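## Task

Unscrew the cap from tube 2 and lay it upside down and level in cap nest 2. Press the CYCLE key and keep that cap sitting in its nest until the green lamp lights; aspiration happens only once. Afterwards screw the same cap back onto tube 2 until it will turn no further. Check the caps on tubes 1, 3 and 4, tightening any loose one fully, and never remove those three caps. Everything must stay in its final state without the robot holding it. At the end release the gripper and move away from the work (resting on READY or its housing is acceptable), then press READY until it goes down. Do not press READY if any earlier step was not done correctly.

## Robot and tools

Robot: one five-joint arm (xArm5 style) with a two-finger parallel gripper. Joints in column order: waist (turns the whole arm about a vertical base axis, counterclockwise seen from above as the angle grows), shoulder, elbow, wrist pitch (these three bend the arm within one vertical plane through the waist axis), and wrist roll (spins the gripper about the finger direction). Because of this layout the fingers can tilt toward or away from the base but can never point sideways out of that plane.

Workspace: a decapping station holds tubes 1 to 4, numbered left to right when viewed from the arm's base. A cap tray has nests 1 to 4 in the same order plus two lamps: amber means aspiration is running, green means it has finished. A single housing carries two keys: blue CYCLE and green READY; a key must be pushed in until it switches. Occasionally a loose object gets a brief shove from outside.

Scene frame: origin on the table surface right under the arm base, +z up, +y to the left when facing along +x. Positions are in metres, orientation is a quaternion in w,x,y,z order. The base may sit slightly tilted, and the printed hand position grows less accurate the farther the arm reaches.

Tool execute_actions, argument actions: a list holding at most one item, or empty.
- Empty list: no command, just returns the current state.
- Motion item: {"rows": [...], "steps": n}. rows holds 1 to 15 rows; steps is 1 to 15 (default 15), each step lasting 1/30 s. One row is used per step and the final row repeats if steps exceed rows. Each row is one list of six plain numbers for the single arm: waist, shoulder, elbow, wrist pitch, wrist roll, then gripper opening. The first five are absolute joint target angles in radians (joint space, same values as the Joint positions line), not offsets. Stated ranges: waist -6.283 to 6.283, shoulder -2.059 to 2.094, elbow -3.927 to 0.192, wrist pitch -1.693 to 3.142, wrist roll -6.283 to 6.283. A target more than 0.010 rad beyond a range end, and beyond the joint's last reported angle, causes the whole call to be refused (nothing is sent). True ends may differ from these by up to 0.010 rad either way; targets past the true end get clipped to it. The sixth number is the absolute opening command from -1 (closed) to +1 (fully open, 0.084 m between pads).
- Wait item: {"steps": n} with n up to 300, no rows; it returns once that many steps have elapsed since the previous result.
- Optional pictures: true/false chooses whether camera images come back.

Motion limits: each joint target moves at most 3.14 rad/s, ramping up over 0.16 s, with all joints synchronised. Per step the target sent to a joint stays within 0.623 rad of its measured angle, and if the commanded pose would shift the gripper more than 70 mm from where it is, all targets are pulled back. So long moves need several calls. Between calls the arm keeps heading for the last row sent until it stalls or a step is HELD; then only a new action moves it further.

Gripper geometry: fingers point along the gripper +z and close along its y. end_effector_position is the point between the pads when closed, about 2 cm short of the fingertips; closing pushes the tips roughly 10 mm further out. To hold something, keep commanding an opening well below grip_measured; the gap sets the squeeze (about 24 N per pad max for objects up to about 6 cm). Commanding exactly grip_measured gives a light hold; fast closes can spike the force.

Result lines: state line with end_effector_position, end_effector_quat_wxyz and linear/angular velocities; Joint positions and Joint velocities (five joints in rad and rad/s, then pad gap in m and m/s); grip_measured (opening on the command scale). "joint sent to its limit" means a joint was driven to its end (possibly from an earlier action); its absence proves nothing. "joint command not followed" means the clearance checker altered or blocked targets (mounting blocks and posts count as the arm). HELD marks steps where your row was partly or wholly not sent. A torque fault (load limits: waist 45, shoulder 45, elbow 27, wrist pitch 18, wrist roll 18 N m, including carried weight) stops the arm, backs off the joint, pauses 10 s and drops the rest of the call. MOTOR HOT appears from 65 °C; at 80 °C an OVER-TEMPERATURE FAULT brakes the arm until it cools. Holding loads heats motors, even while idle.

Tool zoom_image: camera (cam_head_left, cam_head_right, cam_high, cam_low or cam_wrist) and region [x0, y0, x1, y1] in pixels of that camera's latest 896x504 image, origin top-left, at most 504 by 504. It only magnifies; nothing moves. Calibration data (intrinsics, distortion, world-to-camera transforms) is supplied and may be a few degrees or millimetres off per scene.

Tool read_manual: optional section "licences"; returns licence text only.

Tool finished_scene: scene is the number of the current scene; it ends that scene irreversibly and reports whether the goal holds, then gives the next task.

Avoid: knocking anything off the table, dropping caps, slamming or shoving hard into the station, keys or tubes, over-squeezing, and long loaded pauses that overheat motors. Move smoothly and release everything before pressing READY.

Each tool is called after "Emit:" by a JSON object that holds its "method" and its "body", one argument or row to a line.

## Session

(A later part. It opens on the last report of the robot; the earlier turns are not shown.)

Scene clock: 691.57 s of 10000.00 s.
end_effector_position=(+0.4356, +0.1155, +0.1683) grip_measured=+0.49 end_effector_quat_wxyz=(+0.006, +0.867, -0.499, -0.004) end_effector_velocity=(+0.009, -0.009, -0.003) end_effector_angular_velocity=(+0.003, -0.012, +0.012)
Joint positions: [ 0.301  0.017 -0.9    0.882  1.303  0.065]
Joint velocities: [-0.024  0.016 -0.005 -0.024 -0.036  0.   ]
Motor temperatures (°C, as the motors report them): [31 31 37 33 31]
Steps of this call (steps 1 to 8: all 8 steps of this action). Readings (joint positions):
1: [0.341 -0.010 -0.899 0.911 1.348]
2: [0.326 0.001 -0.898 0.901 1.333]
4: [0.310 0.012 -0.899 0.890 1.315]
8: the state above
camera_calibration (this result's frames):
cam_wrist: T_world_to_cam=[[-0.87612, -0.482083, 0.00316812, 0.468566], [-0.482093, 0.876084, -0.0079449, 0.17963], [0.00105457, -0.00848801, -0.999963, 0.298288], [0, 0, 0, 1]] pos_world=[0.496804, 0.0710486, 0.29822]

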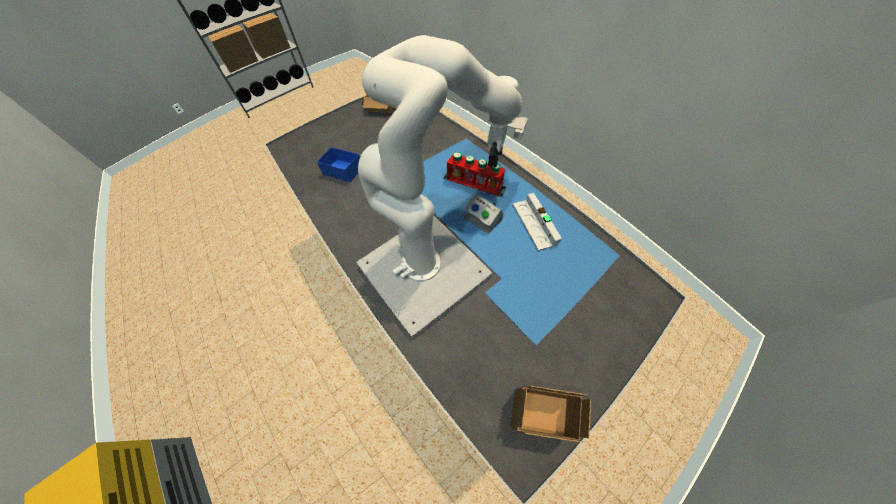

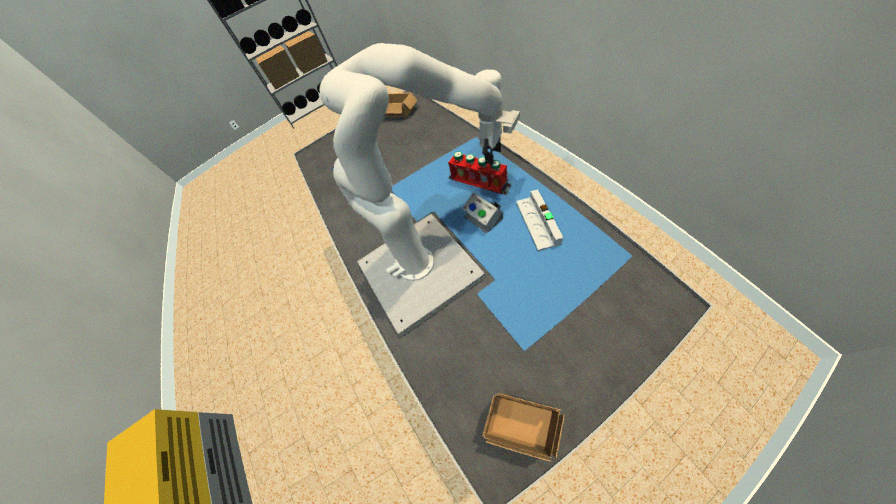

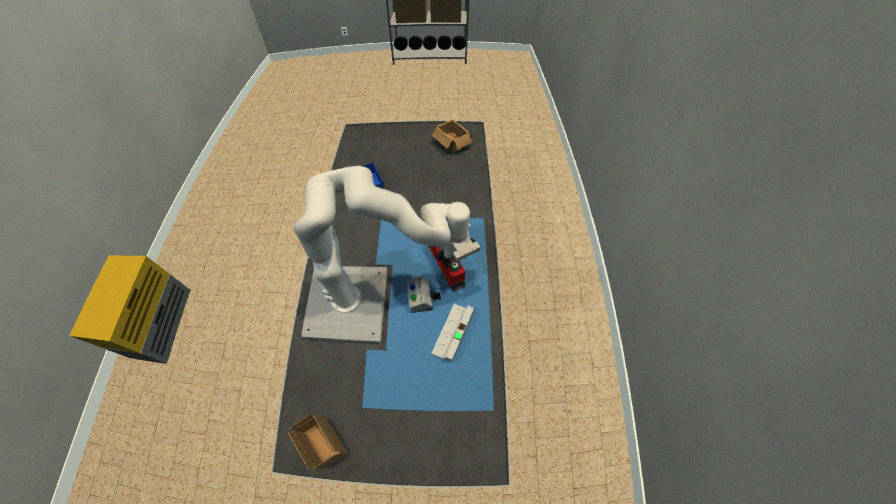

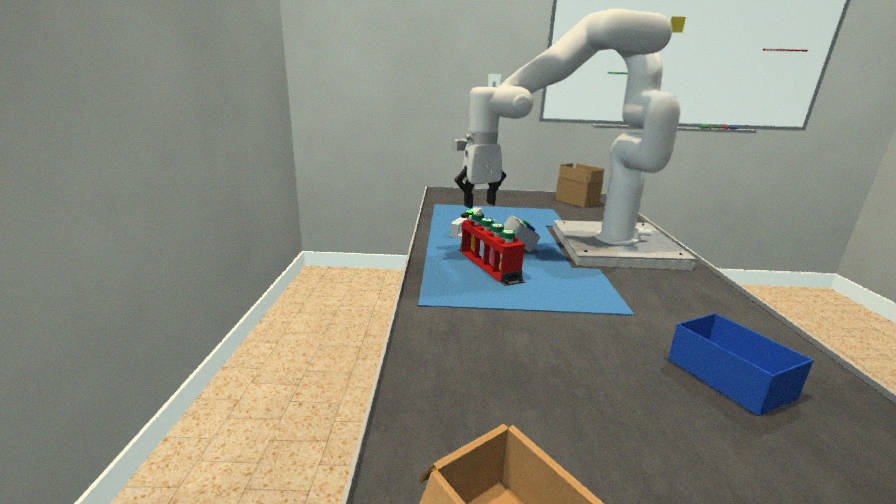

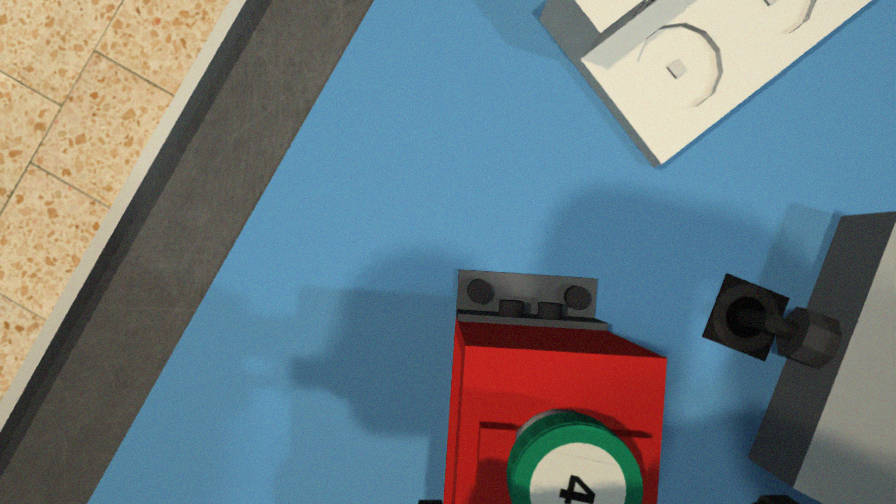

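Emit:
{"method": "execute_actions", "body": {
  "actions": [
    {"rows":[[0.289,0.06,-0.89,0.82,1.0,0.4],[0.289,0.06,-0.89,0.82,1.0,0.4],[0.289,0.06,-0.89,0.82,1.0,0.4],[0.289,0.06,-0.89,0.82,1.0,0.4],[0.289,0.085,-0.88,0.79,0.9,0.4],[0.289,0.085,-0.88,0.79,0.9,0.4],[0.289,0.085,-0.88,0.79,0.9,0.4],[0.289,0.103,-0.873,0.77,0.9,0.4]],"steps":14}
  ],
  "pictures": false
}}

Emit:
{"method": "execute_actions", "body": {
  "actions": [
    {"rows":[[0.289,0.103,-0.873,0.77,0.9,0.1],[0.289,0.103,-0.873,0.77,0.9,-0.1],[0.289,0.103,-0.873,0.77,0.9,-0.3],[0.289,0.103,-0.873,0.77,0.9,-0.6],[0.289,0.103,-0.873,0.77,0.9,-1],[0.289,0.103,-0.873,0.77,0.9,-1],[0.289,0.103,-0.873,0.77,0.9,-1],[0.289,0.103,-0.873,0.77,0.9,-1],[0.289,0.103,-0.873,0.77,1.2,-1],[0.289,0.103,-0.873,0.77,1.5,-1],[0.289,0.103,-0.873,0.77,1.8,-1],[0.289,0.103,-0.873,0.77,2.0,-1]],"steps":15}
  ],
  "pictures": false
}}

Emit:
{"method": "execute_actions", "body": {
  "actions": [
    {"rows":[[0.289,0.103,-0.873,0.77,2.0,-1]],"steps":10}
  ]
}}

Emit:
{"method": "execute_actions", "body": {
  "actions": [
    {"rows":[[0.289,0.103,-0.873,0.77,2.0,0.4],[0.289,0.103,-0.873,0.77,2.0,0.4],[0.289,0.103,-0.873,0.77,2.0,0.4],[0.289,0.103,-0.873,0.77,2.0,0.4],[0.289,0.06,-0.89,0.82,1.6,0.5],[0.289,0.06,-0.89,0.82,1.4,0.5],[0.301,0.017,-0.9,0.882,1.3,0.5]],"steps":15}
  ],
  "pictures": false
}}

Emit:
{"method": "execute_actions", "body": {
  "actions": [
    {"steps":10}
  ]
}}

Scene clock: 702.97 s of 10000.00 s.
end_effector_position=(+0.4394, +0.1106, +0.1293) grip_measured=+0.39 end_effector_quat_wxyz=(+0.006, +0.945, -0.328, -0.007) end_effector_velocity=(+0.008, +0.001, -0.023) end_effector_angular_velocity=(+0.008, -0.019, +0.169)
Joint positions: [ 0.289  0.099 -0.874  0.778  0.914  0.061]
Joint velocities: [-0.002  0.057  0.012 -0.09  -0.171  0.   ]
Motor temperatures (°C, as the motors report them): [31 31 37 33 31]
Steps of this call (steps 1 to 15: the robot went on to your last target; steps 16 to 328: nothing new was sent; steps 329 to 342: all 14 steps of this action). Readings (joint positions):
329: [0.298 0.020 -0.900 0.880 1.300]
330: [0.298 0.020 -0.900 0.879 1.296]
332: [0.297 0.025 -0.899 0.870 1.253]
336: [0.291 0.056 -0.890 0.827 1.053]
342: the state above

Scene clock: 703.47 s of 10000.00 s.
end_effector_position=(+0.4399, +0.1094, +0.1285) grip_measured=-0.23 end_effector_quat_wxyz=(+0.007, +0.902, -0.432, -0.005) end_effector_velocity=(-0.006, +0.009, -0.000) end_effector_angular_velocity=(-0.041, -0.008, -2.481)
Joint positions: [ 0.286  0.1   -0.872  0.774  1.136  0.034]
Joint velocities: [ 0.021 -0.005  0.004  0.01   2.503  0.01 ]
Motor temperatures (°C, as the motors report them): [31 31 37 33 31]
Steps of this call (steps 1 to 15: all 15 steps of this action). Readings (joint positions):
1: [0.289 0.100 -0.874 0.775 0.909]
2: [0.289 0.101 -0.874 0.773 0.906]
4: [0.289 0.102 -0.874 0.771 0.903]
8: [0.287 0.099 -0.872 0.775 0.901]
15: the state above

Scene clock: 703.80 s of 10000.00 s.
end_effector_position=(+0.4397, +0.1130, +0.1282) grip_measured=-0.24 end_effector_quat_wxyz=(-0.008, -0.673, +0.739, +0.002) end_effector_velocity=(+0.004, -0.002, -0.002) end_effector_angular_velocity=(-0.014, -0.015, -1.072)
Joint positions: [ 0.294  0.102 -0.874  0.772  1.915  0.033]
Joint velocities: [-0.008  0.01  -0.003 -0.015  1.064 -0.001]
Motor temperatures (°C, as the motors report them): [31 31 37 33 31]
Steps of this call (steps 1 to 10: all 10 steps of this action). Readings (joint positions):
1: [0.287 0.100 -0.872 0.774 1.223]
2: [0.289 0.100 -0.872 0.774 1.314]
4: [0.291 0.100 -0.872 0.774 1.494]
8: [0.294 0.101 -0.873 0.774 1.815]
10: the state above
camera_calibration (this result's frames):
cam_wrist: T_world_to_cam=[[-0.993232, 0.116123, 0.00239619, 0.455063], [0.116065, 0.993092, -0.0172473, -0.0915895], [-0.00438244, -0.0168524, -0.999848, 0.261514], [0, 0, 0, 1]] pos_world=[0.46376, 0.0425207, 0.258804]

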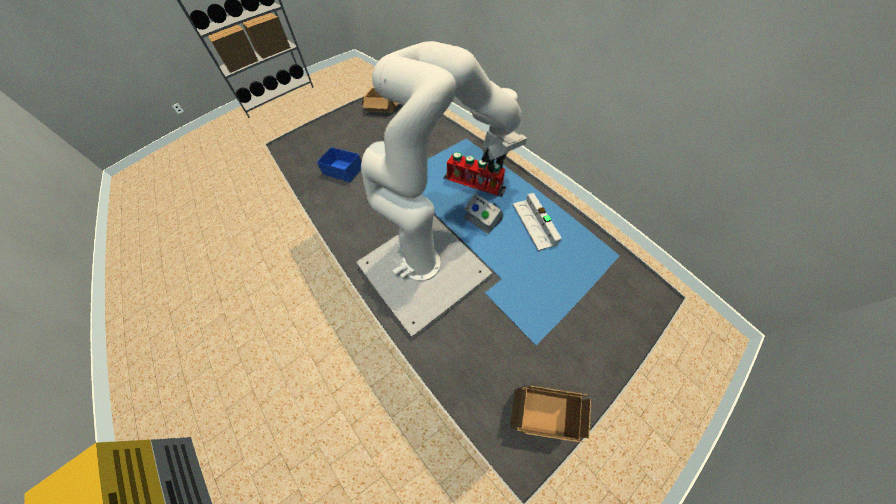

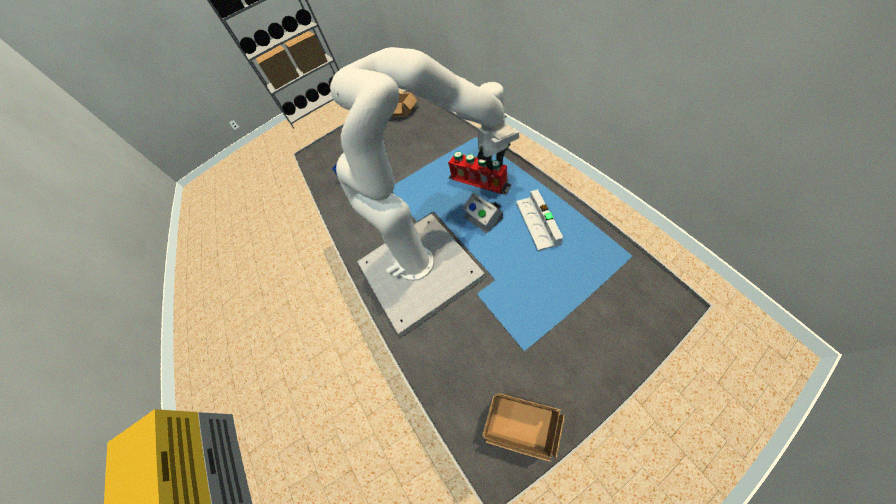

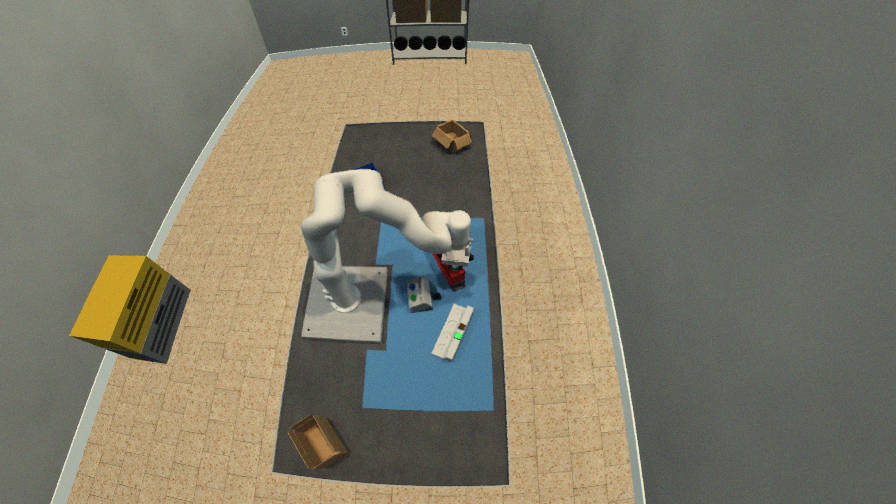

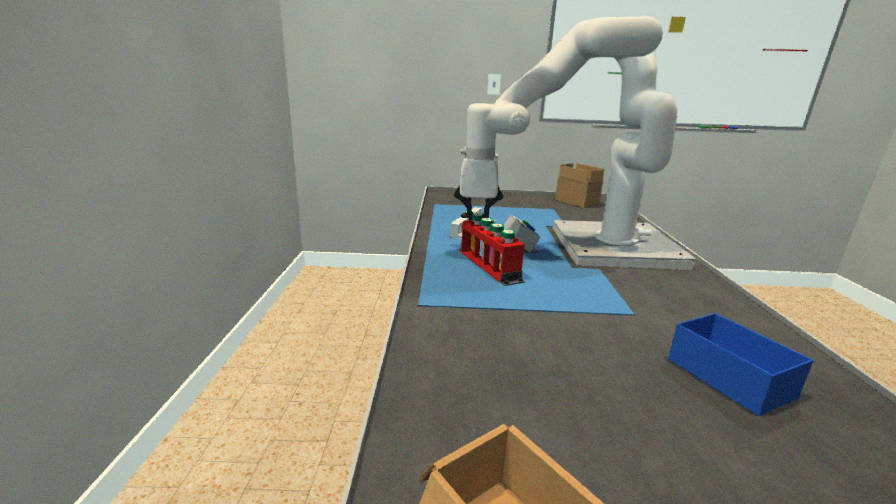

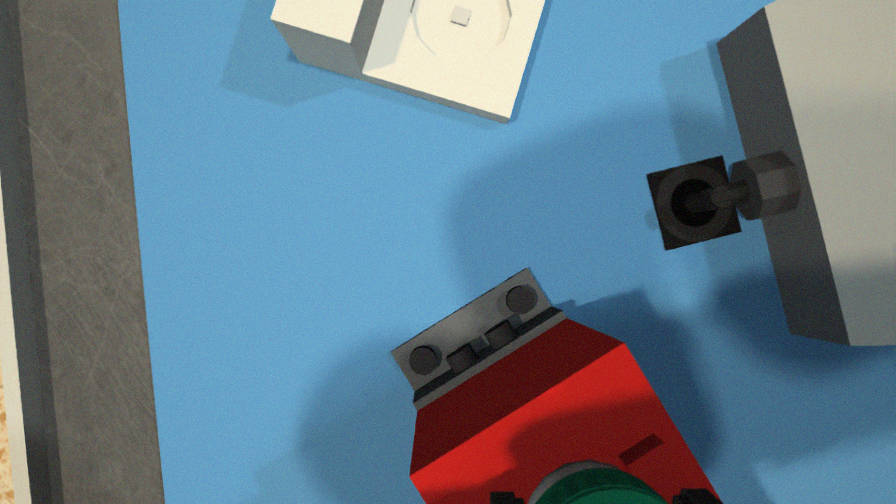

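Scene clock: 704.30 s of 10000.00 s.
end_effector_position=(+0.4389, +0.1139, +0.1602) grip_measured=+0.49 end_effector_quat_wxyz=(+0.005, +0.825, -0.566, -0.002) end_effector_velocity=(-0.017, +0.024, +0.123) end_effector_angular_velocity=(+0.020, -0.008, +1.859)
Joint positions: [ 0.296  0.036 -0.896  0.854  1.455  0.065]
Joint velocities: [ 0.06  -0.259 -0.08   0.32  -1.799  0.   ]
Motor temperatures (°C, as the motors report them): [31 31 37 33 31]
Steps of this call (steps 1 to 15: all 15 steps of this action). Readings (joint positions):
1: [0.294 0.102 -0.874 0.772 1.944]
2: [0.293 0.103 -0.874 0.771 1.963]
4: [0.289 0.107 -0.875 0.764 1.984]
8: [0.287 0.104 -0.875 0.771 1.954]
15: the state above

Scene clock: 704.63 s of 10000.00 s.
end_effector_position=(+0.4354, +0.1151, +0.1677) grip_measured=+0.49 end_effector_quat_wxyz=(+0.007, +0.866, -0.499, -0.004) end_effector_velocity=(+0.001, +0.000, +0.004) end_effector_angular_velocity=(+0.002, -0.004, +0.031)
Joint positions: [ 0.301  0.018 -0.899  0.882  1.303  0.065]
Joint velocities: [ 0.    -0.007 -0.003  0.006 -0.03   0.   ]
Motor temperatures (°C, as the motors report them): [31 31 37 33 31]
Steps of this call (steps 1 to 10: the robot went on to your last target). Readings (joint positions):
1: [0.298 0.029 -0.898 0.863 1.403]
2: [0.299 0.024 -0.899 0.869 1.367]
4: [0.300 0.020 -0.900 0.877 1.329]
8: [0.301 0.018 -0.899 0.881 1.306]
10: the state above
camera_calibration (this result's frames):
cam_wrist: T_world_to_cam=[[-0.876287, -0.481771, 0.00422346, 0.468012], [-0.481789, 0.876253, -0.00768682, 0.179632], [0.0000024651, -0.00877068, -0.999962, 0.298206], [0, 0, 0, 1]] pos_world=[0.496657, 0.0706868, 0.297599]

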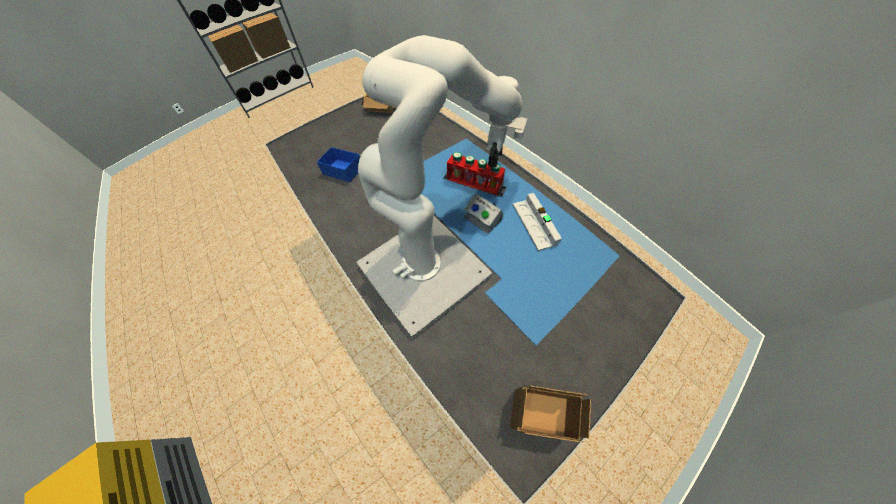

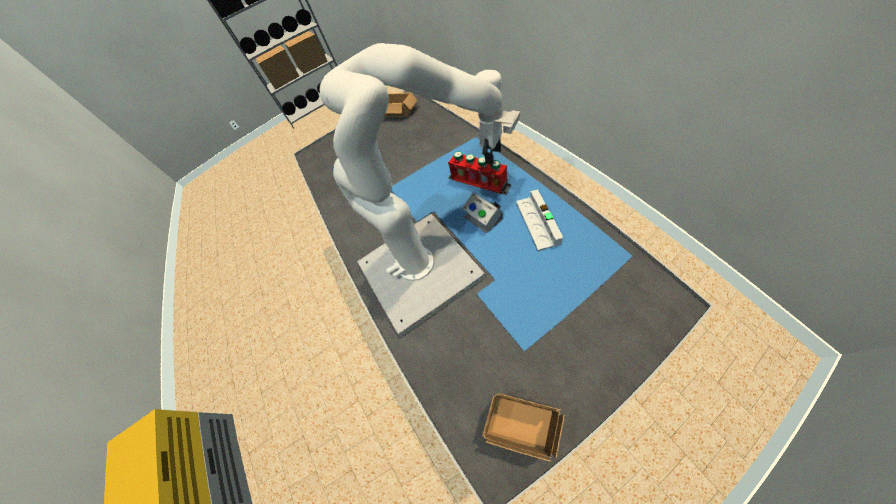

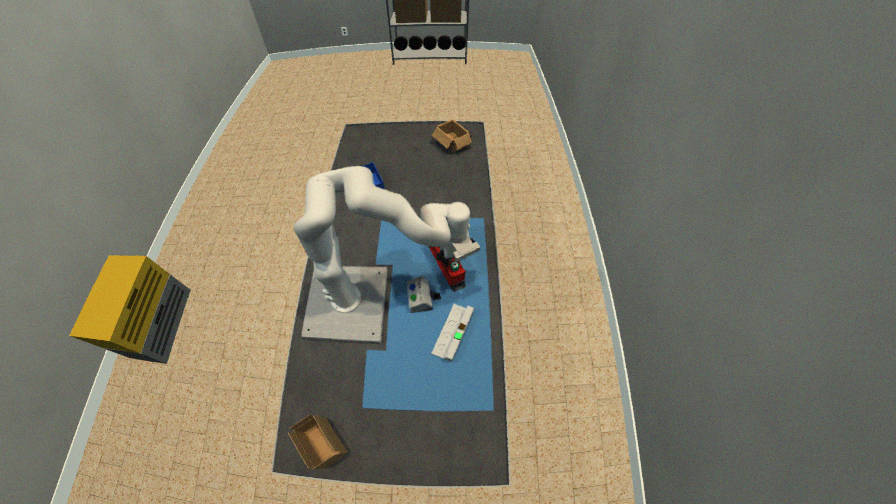

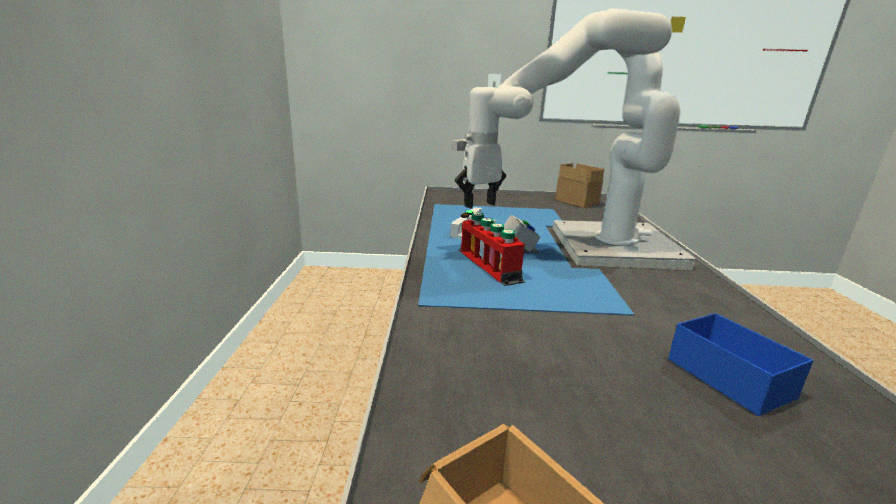

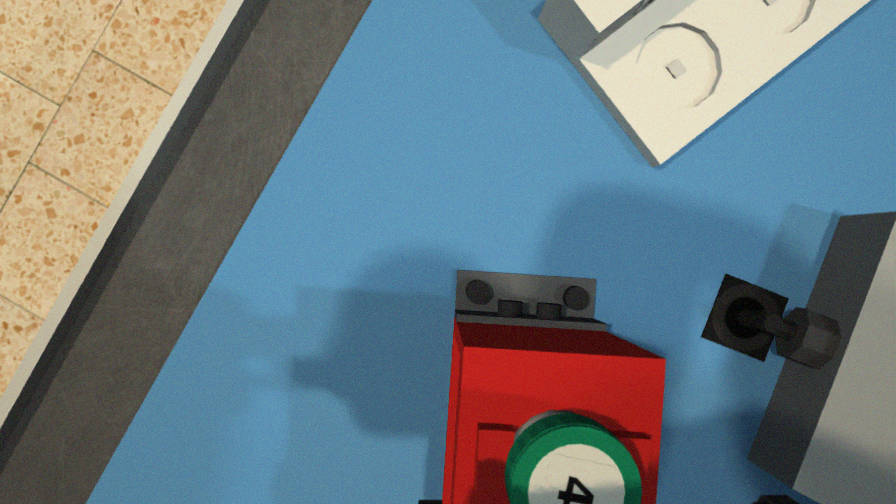

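Emit:
{"method": "execute_actions", "body": {
  "actions": [
    {"rows":[[0.404,0.0,-0.88,0.88,1.1,0.4],[0.404,0.0,-0.88,0.88,1.0,0.4],[0.404,0.0,-0.88,0.88,0.9,0.4],[0.404,0.0,-0.88,0.88,0.9,0.4],[0.404,0.0,-0.88,0.88,0.9,0.4],[0.404,0.0,-0.88,0.88,0.9,0.4],[0.404,0.045,-0.868,0.82,0.9,0.4],[0.404,0.045,-0.868,0.82,0.9,0.4],[0.404,0.045,-0.868,0.82,0.9,0.4],[0.404,0.066,-0.859,0.79,0.9,0.4],[0.404,0.066,-0.859,0.79,0.9,0.4],[0.404,0.084,-0.852,0.768,0.9,0.4]],"steps":15}
  ],
  "pictures": false
}}

Emit:
{"method": "execute_actions", "body": {
  "actions": [
    {"rows":[[0.404,0.084,-0.852,0.768,0.9,0.4],[0.404,0.084,-0.852,0.768,0.9,0.4],[0.404,0.084,-0.852,0.768,0.9,0.1],[0.404,0.084,-0.852,0.768,0.9,-0.1],[0.404,0.084,-0.852,0.768,0.9,-0.3],[0.404,0.084,-0.852,0.768,0.9,-0.6],[0.404,0.084,-0.852,0.768,0.9,-1],[0.404,0.084,-0.852,0.768,0.9,-1],[0.404,0.084,-0.852,0.768,0.9,-1],[0.404,0.084,-0.852,0.768,0.9,-1],[0.404,0.084,-0.852,0.768,1.2,-1],[0.404,0.084,-0.852,0.768,1.5,-1],[0.404,0.084,-0.852,0.768,1.8,-1],[0.404,0.084,-0.852,0.768,2.1,-1]],"steps":15}
  ],
  "pictures": false
}}

Emit:
{"method": "execute_actions", "body": {
  "actions": [
    {"rows":[[0.404,0.084,-0.852,0.768,2.1,-1]],"steps":12}
  ],
  "pictures": false
}}

Emit:
{"method": "execute_actions", "body": {
  "actions": [
    {"rows":[[0.404,0.084,-0.852,0.768,2.1,0.4],[0.404,0.084,-0.852,0.768,2.1,0.4],[0.404,0.084,-0.852,0.768,2.1,0.4],[0.404,0.084,-0.852,0.768,2.1,0.4],[0.404,0.045,-0.868,0.82,1.8,0.4],[0.404,0.0,-0.88,0.88,1.5,0.4],[0.404,0.0,-0.88,0.88,1.2,0.4],[0.404,0.0,-0.88,0.88,1.2,0.4],[0.404,0.0,-0.88,0.88,1.2,0.4],[0.5,0.0,-0.88,0.88,1.0,0.4],[0.633,0.0,-0.88,0.88,0.9,0.4]],"steps":15}
  ],
  "pictures": false
}}

Emit:
{"method": "execute_actions", "body": {
  "actions": [
    {"rows":[[0.633,0.0,-0.88,0.88,0.9,0.4],[0.633,0.0,-0.88,0.88,0.9,0.4],[0.633,0.0,-0.88,0.88,0.9,0.4],[0.633,0.0,-0.88,0.88,0.9,0.4],[0.633,0.0,-0.88,0.88,0.9,0.4],[0.633,0.045,-0.868,0.82,0.9,0.4],[0.633,0.045,-0.868,0.82,0.9,0.4],[0.633,0.045,-0.868,0.82,0.9,0.4],[0.633,0.066,-0.859,0.79,0.9,0.4],[0.633,0.066,-0.859,0.79,0.9,0.4],[0.633,0.084,-0.852,0.768,0.9,0.4]],"steps":15}
  ]
}}

Scene clock: 719.77 s of 10000.00 s.
end_effector_position=(+0.4189, +0.1574, +0.1369) grip_measured=+0.39 end_effector_quat_wxyz=(+0.006, +0.963, -0.271, -0.007) end_effector_velocity=(-0.011, -0.000, -0.118) end_effector_angular_velocity=(-0.015, +0.046, +0.102)
Joint positions: [ 0.402  0.066 -0.858  0.794  0.908  0.061]
Joint velocities: [ 0.009  0.232  0.096 -0.28  -0.094 -0.   ]
Motor temperatures (°C, as the motors report them): [31 31 37 33 31]
Steps of this call (steps 1 to 30: the robot went on to your last target; steps 31 to 439: nothing new was sent; steps 440 to 454: all 15 steps of this action). Readings (joint positions):
440: [0.301 0.017 -0.900 0.882 1.300]
441: [0.302 0.017 -0.900 0.882 1.296]
443: [0.320 0.014 -0.896 0.882 1.254]
447: [0.379 0.005 -0.885 0.880 1.039]
454: the state above

Scene clock: 720.27 s of 10000.00 s.
end_effector_position=(+0.4189, +0.1563, +0.1287) grip_measured=-0.22 end_effector_quat_wxyz=(+0.007, +0.950, -0.313, -0.007) end_effector_velocity=(+0.001, +0.001, -0.001) end_effector_angular_velocity=(-0.028, -0.015, -1.635)
Joint positions: [ 0.4    0.082 -0.85   0.772  0.993  0.035]
Joint velocities: [ 0.001  0.005 -0.001 -0.006  1.636  0.004]
Motor temperatures (°C, as the motors report them): [31 31 37 33 31]
Steps of this call (steps 1 to 15: all 15 steps of this action). Readings (joint positions):
1: [0.403 0.073 -0.855 0.786 0.905]
2: [0.403 0.077 -0.854 0.781 0.904]
4: [0.403 0.081 -0.853 0.774 0.902]
8: [0.401 0.082 -0.850 0.773 0.900]
15: the state above

Scene clock: 720.67 s of 10000.00 s.
end_effector_position=(+0.4178, +0.1602, +0.1285) grip_measured=-0.21 end_effector_quat_wxyz=(+0.009, +0.697, -0.717, -0.003) end_effector_velocity=(+0.003, +0.000, -0.000) end_effector_angular_velocity=(-0.026, -0.019, -1.565)
Joint positions: [ 0.409  0.084 -0.852  0.773  1.965  0.035]
Joint velocities: [-0.001  0.005 -0.003 -0.009  1.564 -0.01 ]
Motor temperatures (°C, as the motors report them): [31 31 37 33 31]
Steps of this call (steps 1 to 12: all 12 steps of this action). Readings (joint positions):
1: [0.400 0.082 -0.850 0.772 1.057]
2: [0.401 0.082 -0.850 0.772 1.136]
4: [0.404 0.082 -0.850 0.774 1.313]
8: [0.408 0.083 -0.852 0.774 1.670]
12: the state above

Scene clock: 721.17 s of 10000.00 s.
end_effector_position=(+0.4113, +0.1784, +0.1593) grip_measured=+0.39 end_effector_quat_wxyz=(+0.004, +0.838, -0.545, -0.002) end_effector_velocity=(-0.177, +0.388, +0.054) end_effector_angular_velocity=(+0.029, +0.020, +2.916)
Joint positions: [ 0.452  0.022 -0.876  0.848  1.563  0.061]
Joint velocities: [ 0.954 -0.117 -0.037  0.16  -1.962  0.   ]
Motor temperatures (°C, as the motors report them): [31 31 37 33 31]
Steps of this call (steps 1 to 15: all 15 steps of this action). Readings (joint positions):
1: [0.409 0.084 -0.852 0.772 2.010]
2: [0.409 0.084 -0.852 0.772 2.041]
4: [0.405 0.087 -0.856 0.764 2.074]
8: [0.403 0.082 -0.856 0.772 2.052]
15: the state above

Scene clock: 721.67 s of 10000.00 s.
end_effector_position=(+0.3722, +0.2476, +0.1334) grip_measured=+0.39 end_effector_quat_wxyz=(+0.006, +0.987, -0.159, -0.008) end_effector_velocity=(-0.007, +0.002, -0.080) end_effector_angular_velocity=(-0.012, +0.020, +0.088)
Joint positions: [ 0.631  0.073 -0.855  0.786  0.907  0.061]
Joint velocities: [ 0.012  0.16   0.063 -0.199 -0.076 -0.   ]
Motor temperatures (°C, as the motors report them): [31 31 37 33 31]
Steps of this call (steps 1 to 15: all 15 steps of this action). Readings (joint positions):
1: [0.485 0.019 -0.876 0.853 1.497]
2: [0.515 0.016 -0.877 0.857 1.429]
4: [0.558 0.012 -0.877 0.864 1.279]
8: [0.613 0.007 -0.878 0.868 1.012]
15: the state above
camera_calibration (this result's frames):
cam_wrist: T_world_to_cam=[[-0.335301, -0.942106, 0.00295187, 0.389452], [-0.942094, 0.335312, 0.0050305, 0.336329], [-0.00572906, -0.00109421, -0.999983, 0.26527], [0, 0, 0, 1]] pos_world=[0.448957, 0.254421, 0.262424]

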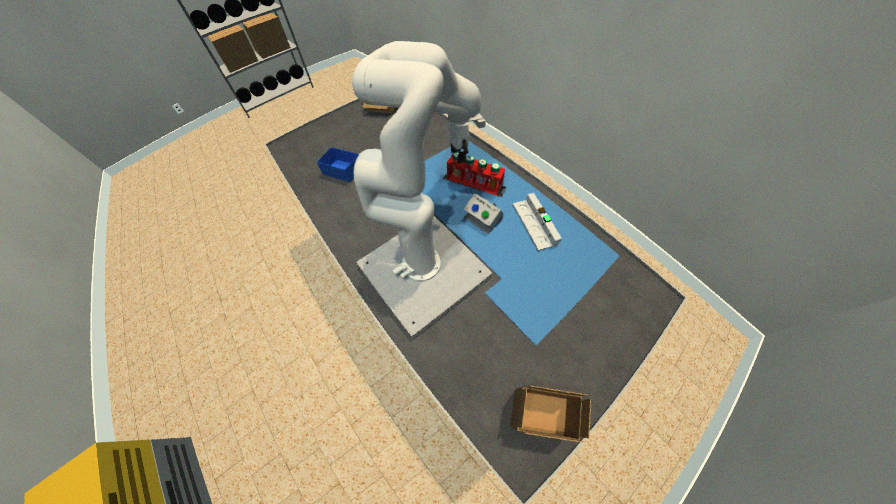

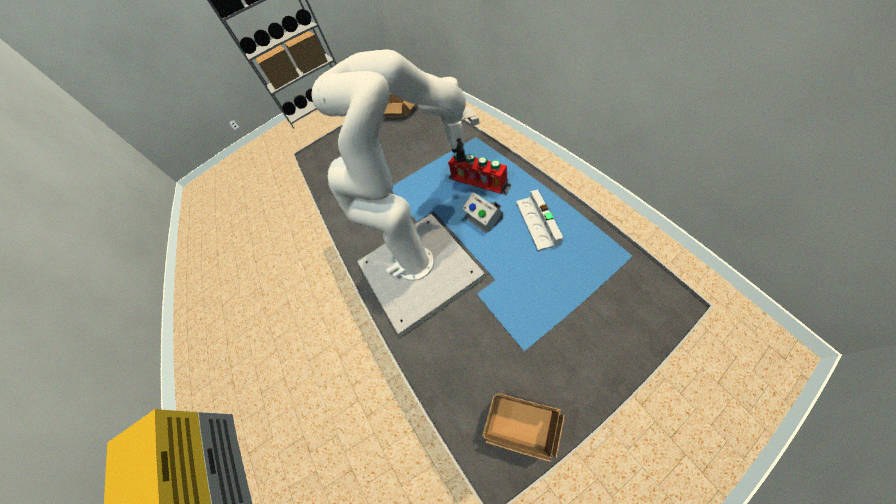

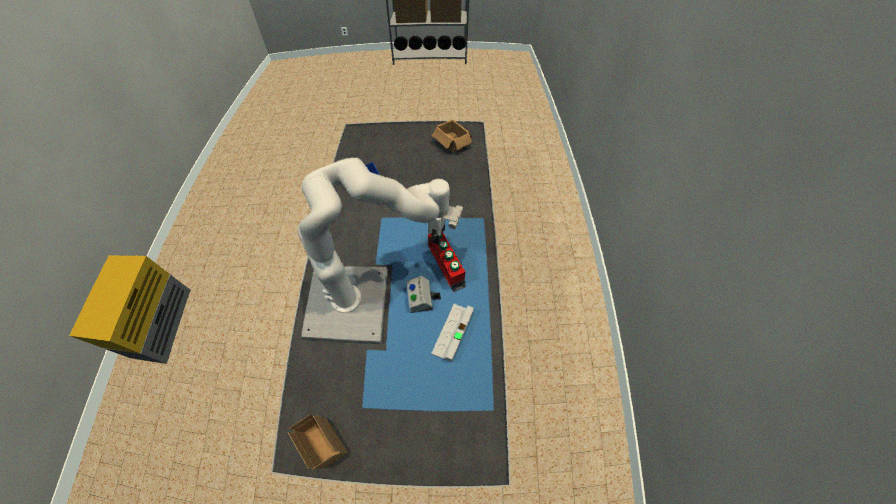

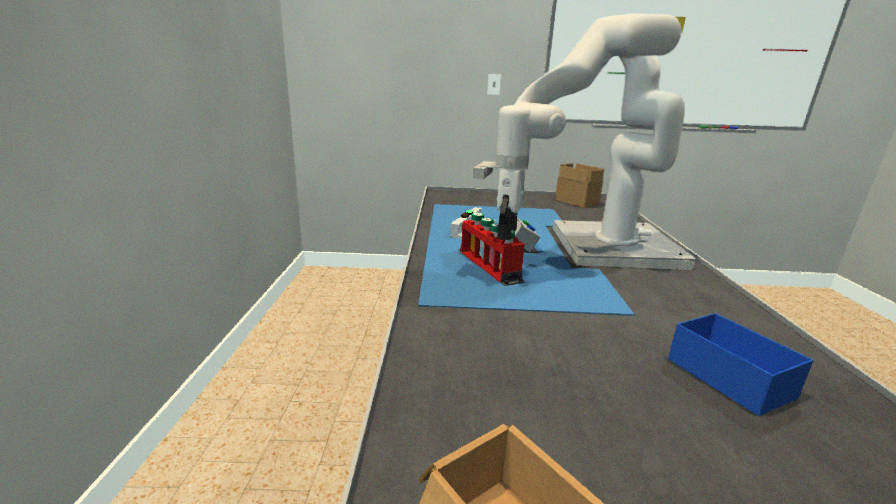

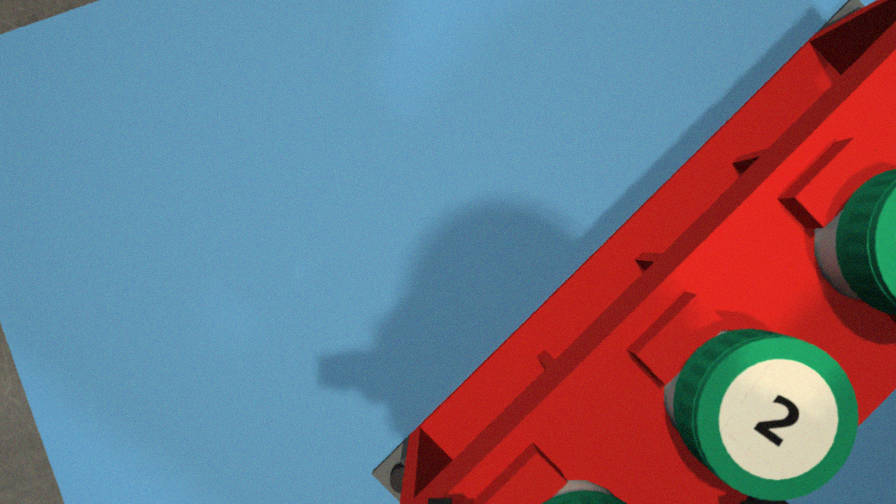

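Emit:
{"method": "execute_actions", "body": {
  "actions": [
    {"rows":[[0.633,0.084,-0.852,0.768,0.9,0.4],[0.633,0.084,-0.852,0.768,0.9,0.4],[0.633,0.084,-0.852,0.768,0.9,0.1],[0.633,0.084,-0.852,0.768,0.9,-0.1],[0.633,0.084,-0.852,0.768,0.9,-0.3],[0.633,0.084,-0.852,0.768,0.9,-0.6],[0.633,0.084,-0.852,0.768,0.9,-1],[0.633,0.084,-0.852,0.768,0.9,-1],[0.633,0.084,-0.852,0.768,0.9,-1],[0.633,0.084,-0.852,0.768,0.9,-1],[0.633,0.084,-0.852,0.768,1.2,-1],[0.633,0.084,-0.852,0.768,1.5,-1],[0.633,0.084,-0.852,0.768,1.8,-1],[0.633,0.084,-0.852,0.768,2.1,-1]],"steps":15}
  ],
  "pictures": false
}}

Emit:
{"method": "execute_actions", "body": {
  "actions": [
    {"rows":[[0.633,0.084,-0.852,0.768,2.1,-1]],"steps":12}
  ],
  "pictures": false
}}

Emit:
{"method": "execute_actions", "body": {
  "actions": [
    {"rows":[[0.633,0.084,-0.852,0.768,2.1,0.4],[0.633,0.084,-0.852,0.768,2.1,0.4],[0.633,0.084,-0.852,0.768,2.1,0.4],[0.633,0.084,-0.852,0.768,2.1,0.4],[0.633,0.045,-0.868,0.82,1.9,0.4],[0.633,0.0,-0.88,0.88,1.8,0.4],[0.633,0.0,-0.88,0.88,1.7,0.4],[0.66,-0.25,-0.9,1.15,1.7,0.3]],"steps":15}
  ],
  "pictures": false
}}

Emit:
{"method": "execute_actions", "body": {
  "actions": [
    {"steps":12}
  ]
}}

Scene clock: 732.77 s of 10000.00 s.
end_effector_position=(+0.3728, +0.2493, +0.1288) grip_measured=-0.25 end_effector_quat_wxyz=(+0.005, +0.980, -0.200, -0.006) end_effector_velocity=(-0.003, -0.003, -0.001) end_effector_angular_velocity=(-0.029, -0.002, -1.645)
Joint positions: [ 0.633  0.084 -0.852  0.768  0.993  0.033]
Joint velocities: [-0.002 -0.004  0.005  0.01   1.642 -0.001]
Motor temperatures (°C, as the motors report them): [31 31 37 33 31]
Steps of this call (steps 1 to 30: the robot went on to your last target; steps 31 to 318: nothing new was sent; steps 319 to 333: all 15 steps of this action). Readings (joint positions):
319: [0.633 0.084 -0.852 0.768 0.900]
320: [0.633 0.084 -0.852 0.768 0.900]
322: [0.633 0.084 -0.852 0.768 0.900]
326: [0.633 0.084 -0.853 0.767 0.900]
333: the state above

Scene clock: 733.17 s of 10000.00 s.
end_effector_position=(+0.3712, +0.2493, +0.1288) grip_measured=-0.24 end_effector_quat_wxyz=(+0.009, +0.773, -0.634, -0.004) end_effector_velocity=(-0.002, +0.006, -0.001) end_effector_angular_velocity=(-0.024, -0.016, -1.550)
Joint positions: [ 0.635  0.082 -0.85   0.772  1.965  0.034]
Joint velocities: [ 0.013  0.004 -0.003 -0.005  1.564  0.001]
Motor temperatures (°C, as the motors report them): [31 31 37 33 31]
Steps of this call (steps 1 to 12: all 12 steps of this action). Readings (joint positions):
1: [0.633 0.084 -0.852 0.768 1.057]
2: [0.633 0.084 -0.852 0.769 1.136]
4: [0.632 0.083 -0.852 0.770 1.314]
8: [0.633 0.082 -0.851 0.771 1.670]
12: the state above

Scene clock: 733.67 s of 10000.00 s.
end_effector_position=(+0.3570, +0.2450, +0.2069) grip_measured=+0.29 end_effector_quat_wxyz=(+0.004, +0.819, -0.574, -0.003) end_effector_velocity=(-0.122, -0.042, +0.327) end_effector_angular_velocity=(+0.002, +0.012, +0.764)
Joint positions: [ 0.646 -0.101 -0.885  0.98   1.826  0.056]
Joint velocities: [ 0.082 -0.839 -0.091  0.941 -0.682 -0.001]
Motor temperatures (°C, as the motors report them): [31 31 37 33 31]
Steps of this call (steps 1 to 15: all 15 steps of this action). Readings (joint positions):
1: [0.635 0.082 -0.851 0.771 2.010]
2: [0.636 0.082 -0.851 0.771 2.041]
4: [0.633 0.086 -0.853 0.765 2.075]
8: [0.632 0.078 -0.855 0.778 2.052]
15: the state above

Scene clock: 734.07 s of 10000.00 s.
end_effector_position=(+0.3311, +0.2338, +0.2608) grip_measured=+0.29 end_effector_quat_wxyz=(+0.008, +0.856, -0.516, -0.005) end_effector_velocity=(-0.005, -0.002, +0.007) end_effector_angular_velocity=(-0.001, +0.002, +0.023)
Joint positions: [ 0.66  -0.247 -0.899  1.148  1.702  0.056]
Joint velocities: [ 0.003 -0.02  -0.003  0.025 -0.02  -0.   ]
Motor temperatures (°C, as the motors report them): [31 31 37 33 31]
Steps of this call (steps 1 to 12: the robot went on to your last target). Readings (joint positions):
1: [0.648 -0.129 -0.887 1.012 1.803]
2: [0.651 -0.157 -0.890 1.044 1.779]
4: [0.656 -0.205 -0.896 1.096 1.740]
8: [0.659 -0.242 -0.899 1.139 1.708]
12: the state above
camera_calibration (this result's frames):
cam_wrist: T_world_to_cam=[[-0.894882, -0.446251, 0.0068295, 0.430567], [-0.446298, 0.894842, -0.00872164, 0.0102449], [-0.00221927, -0.0108528, -0.999939, 0.393595], [0, 0, 0, 1]] pos_world=[0.390753, 0.187245, 0.390719]

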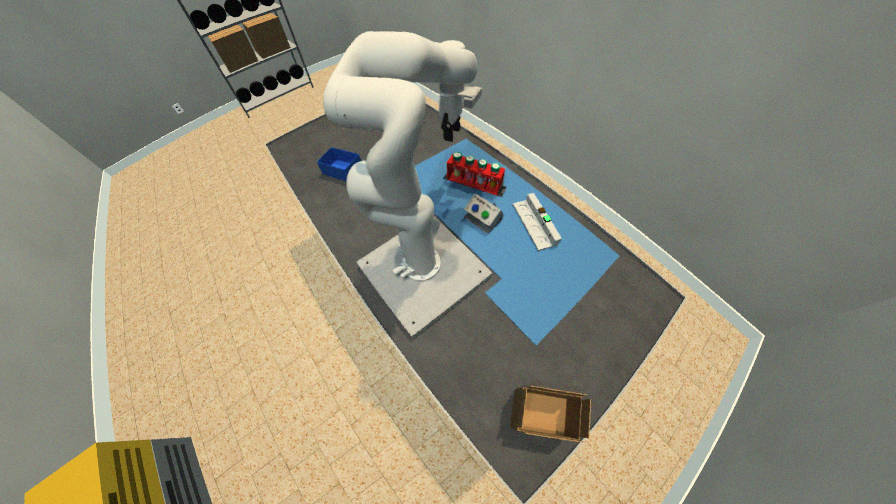

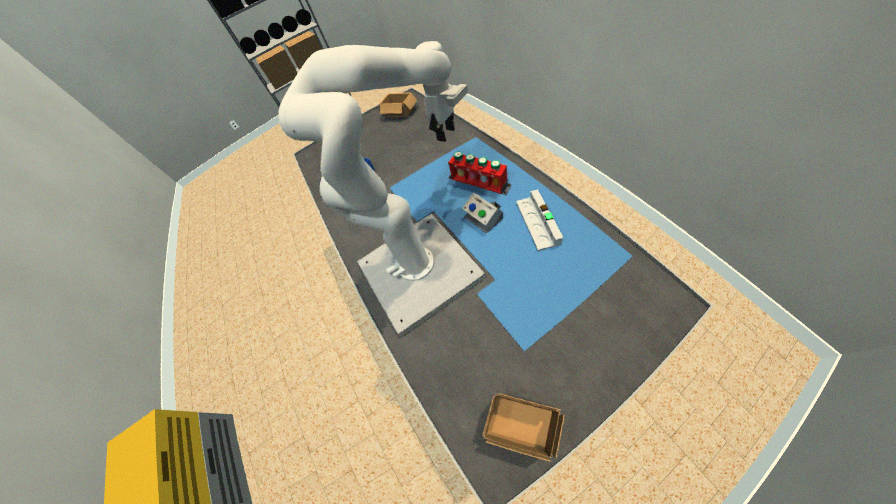

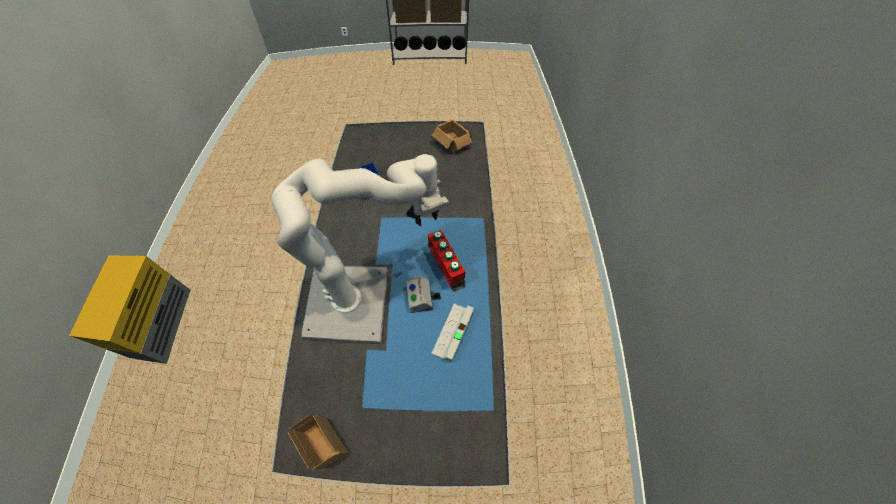

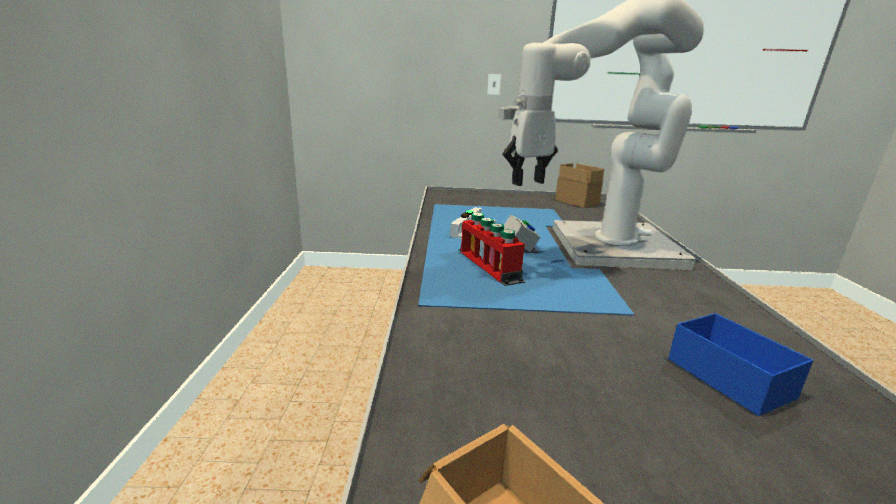

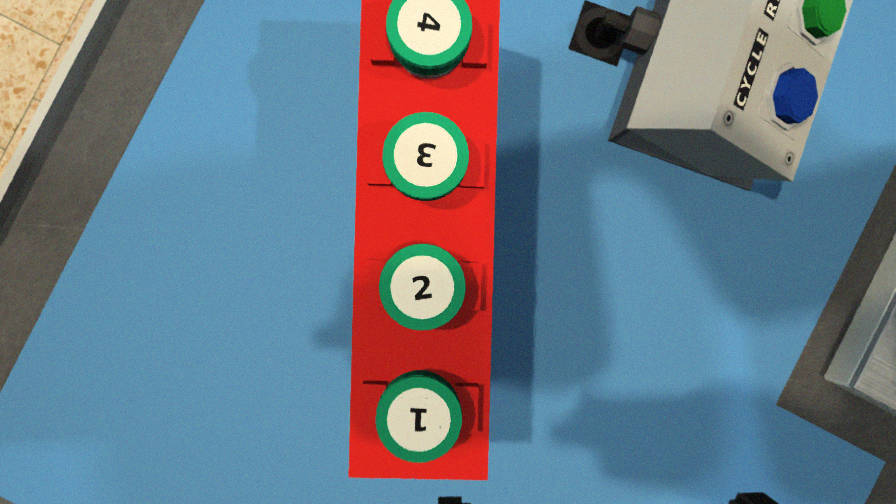

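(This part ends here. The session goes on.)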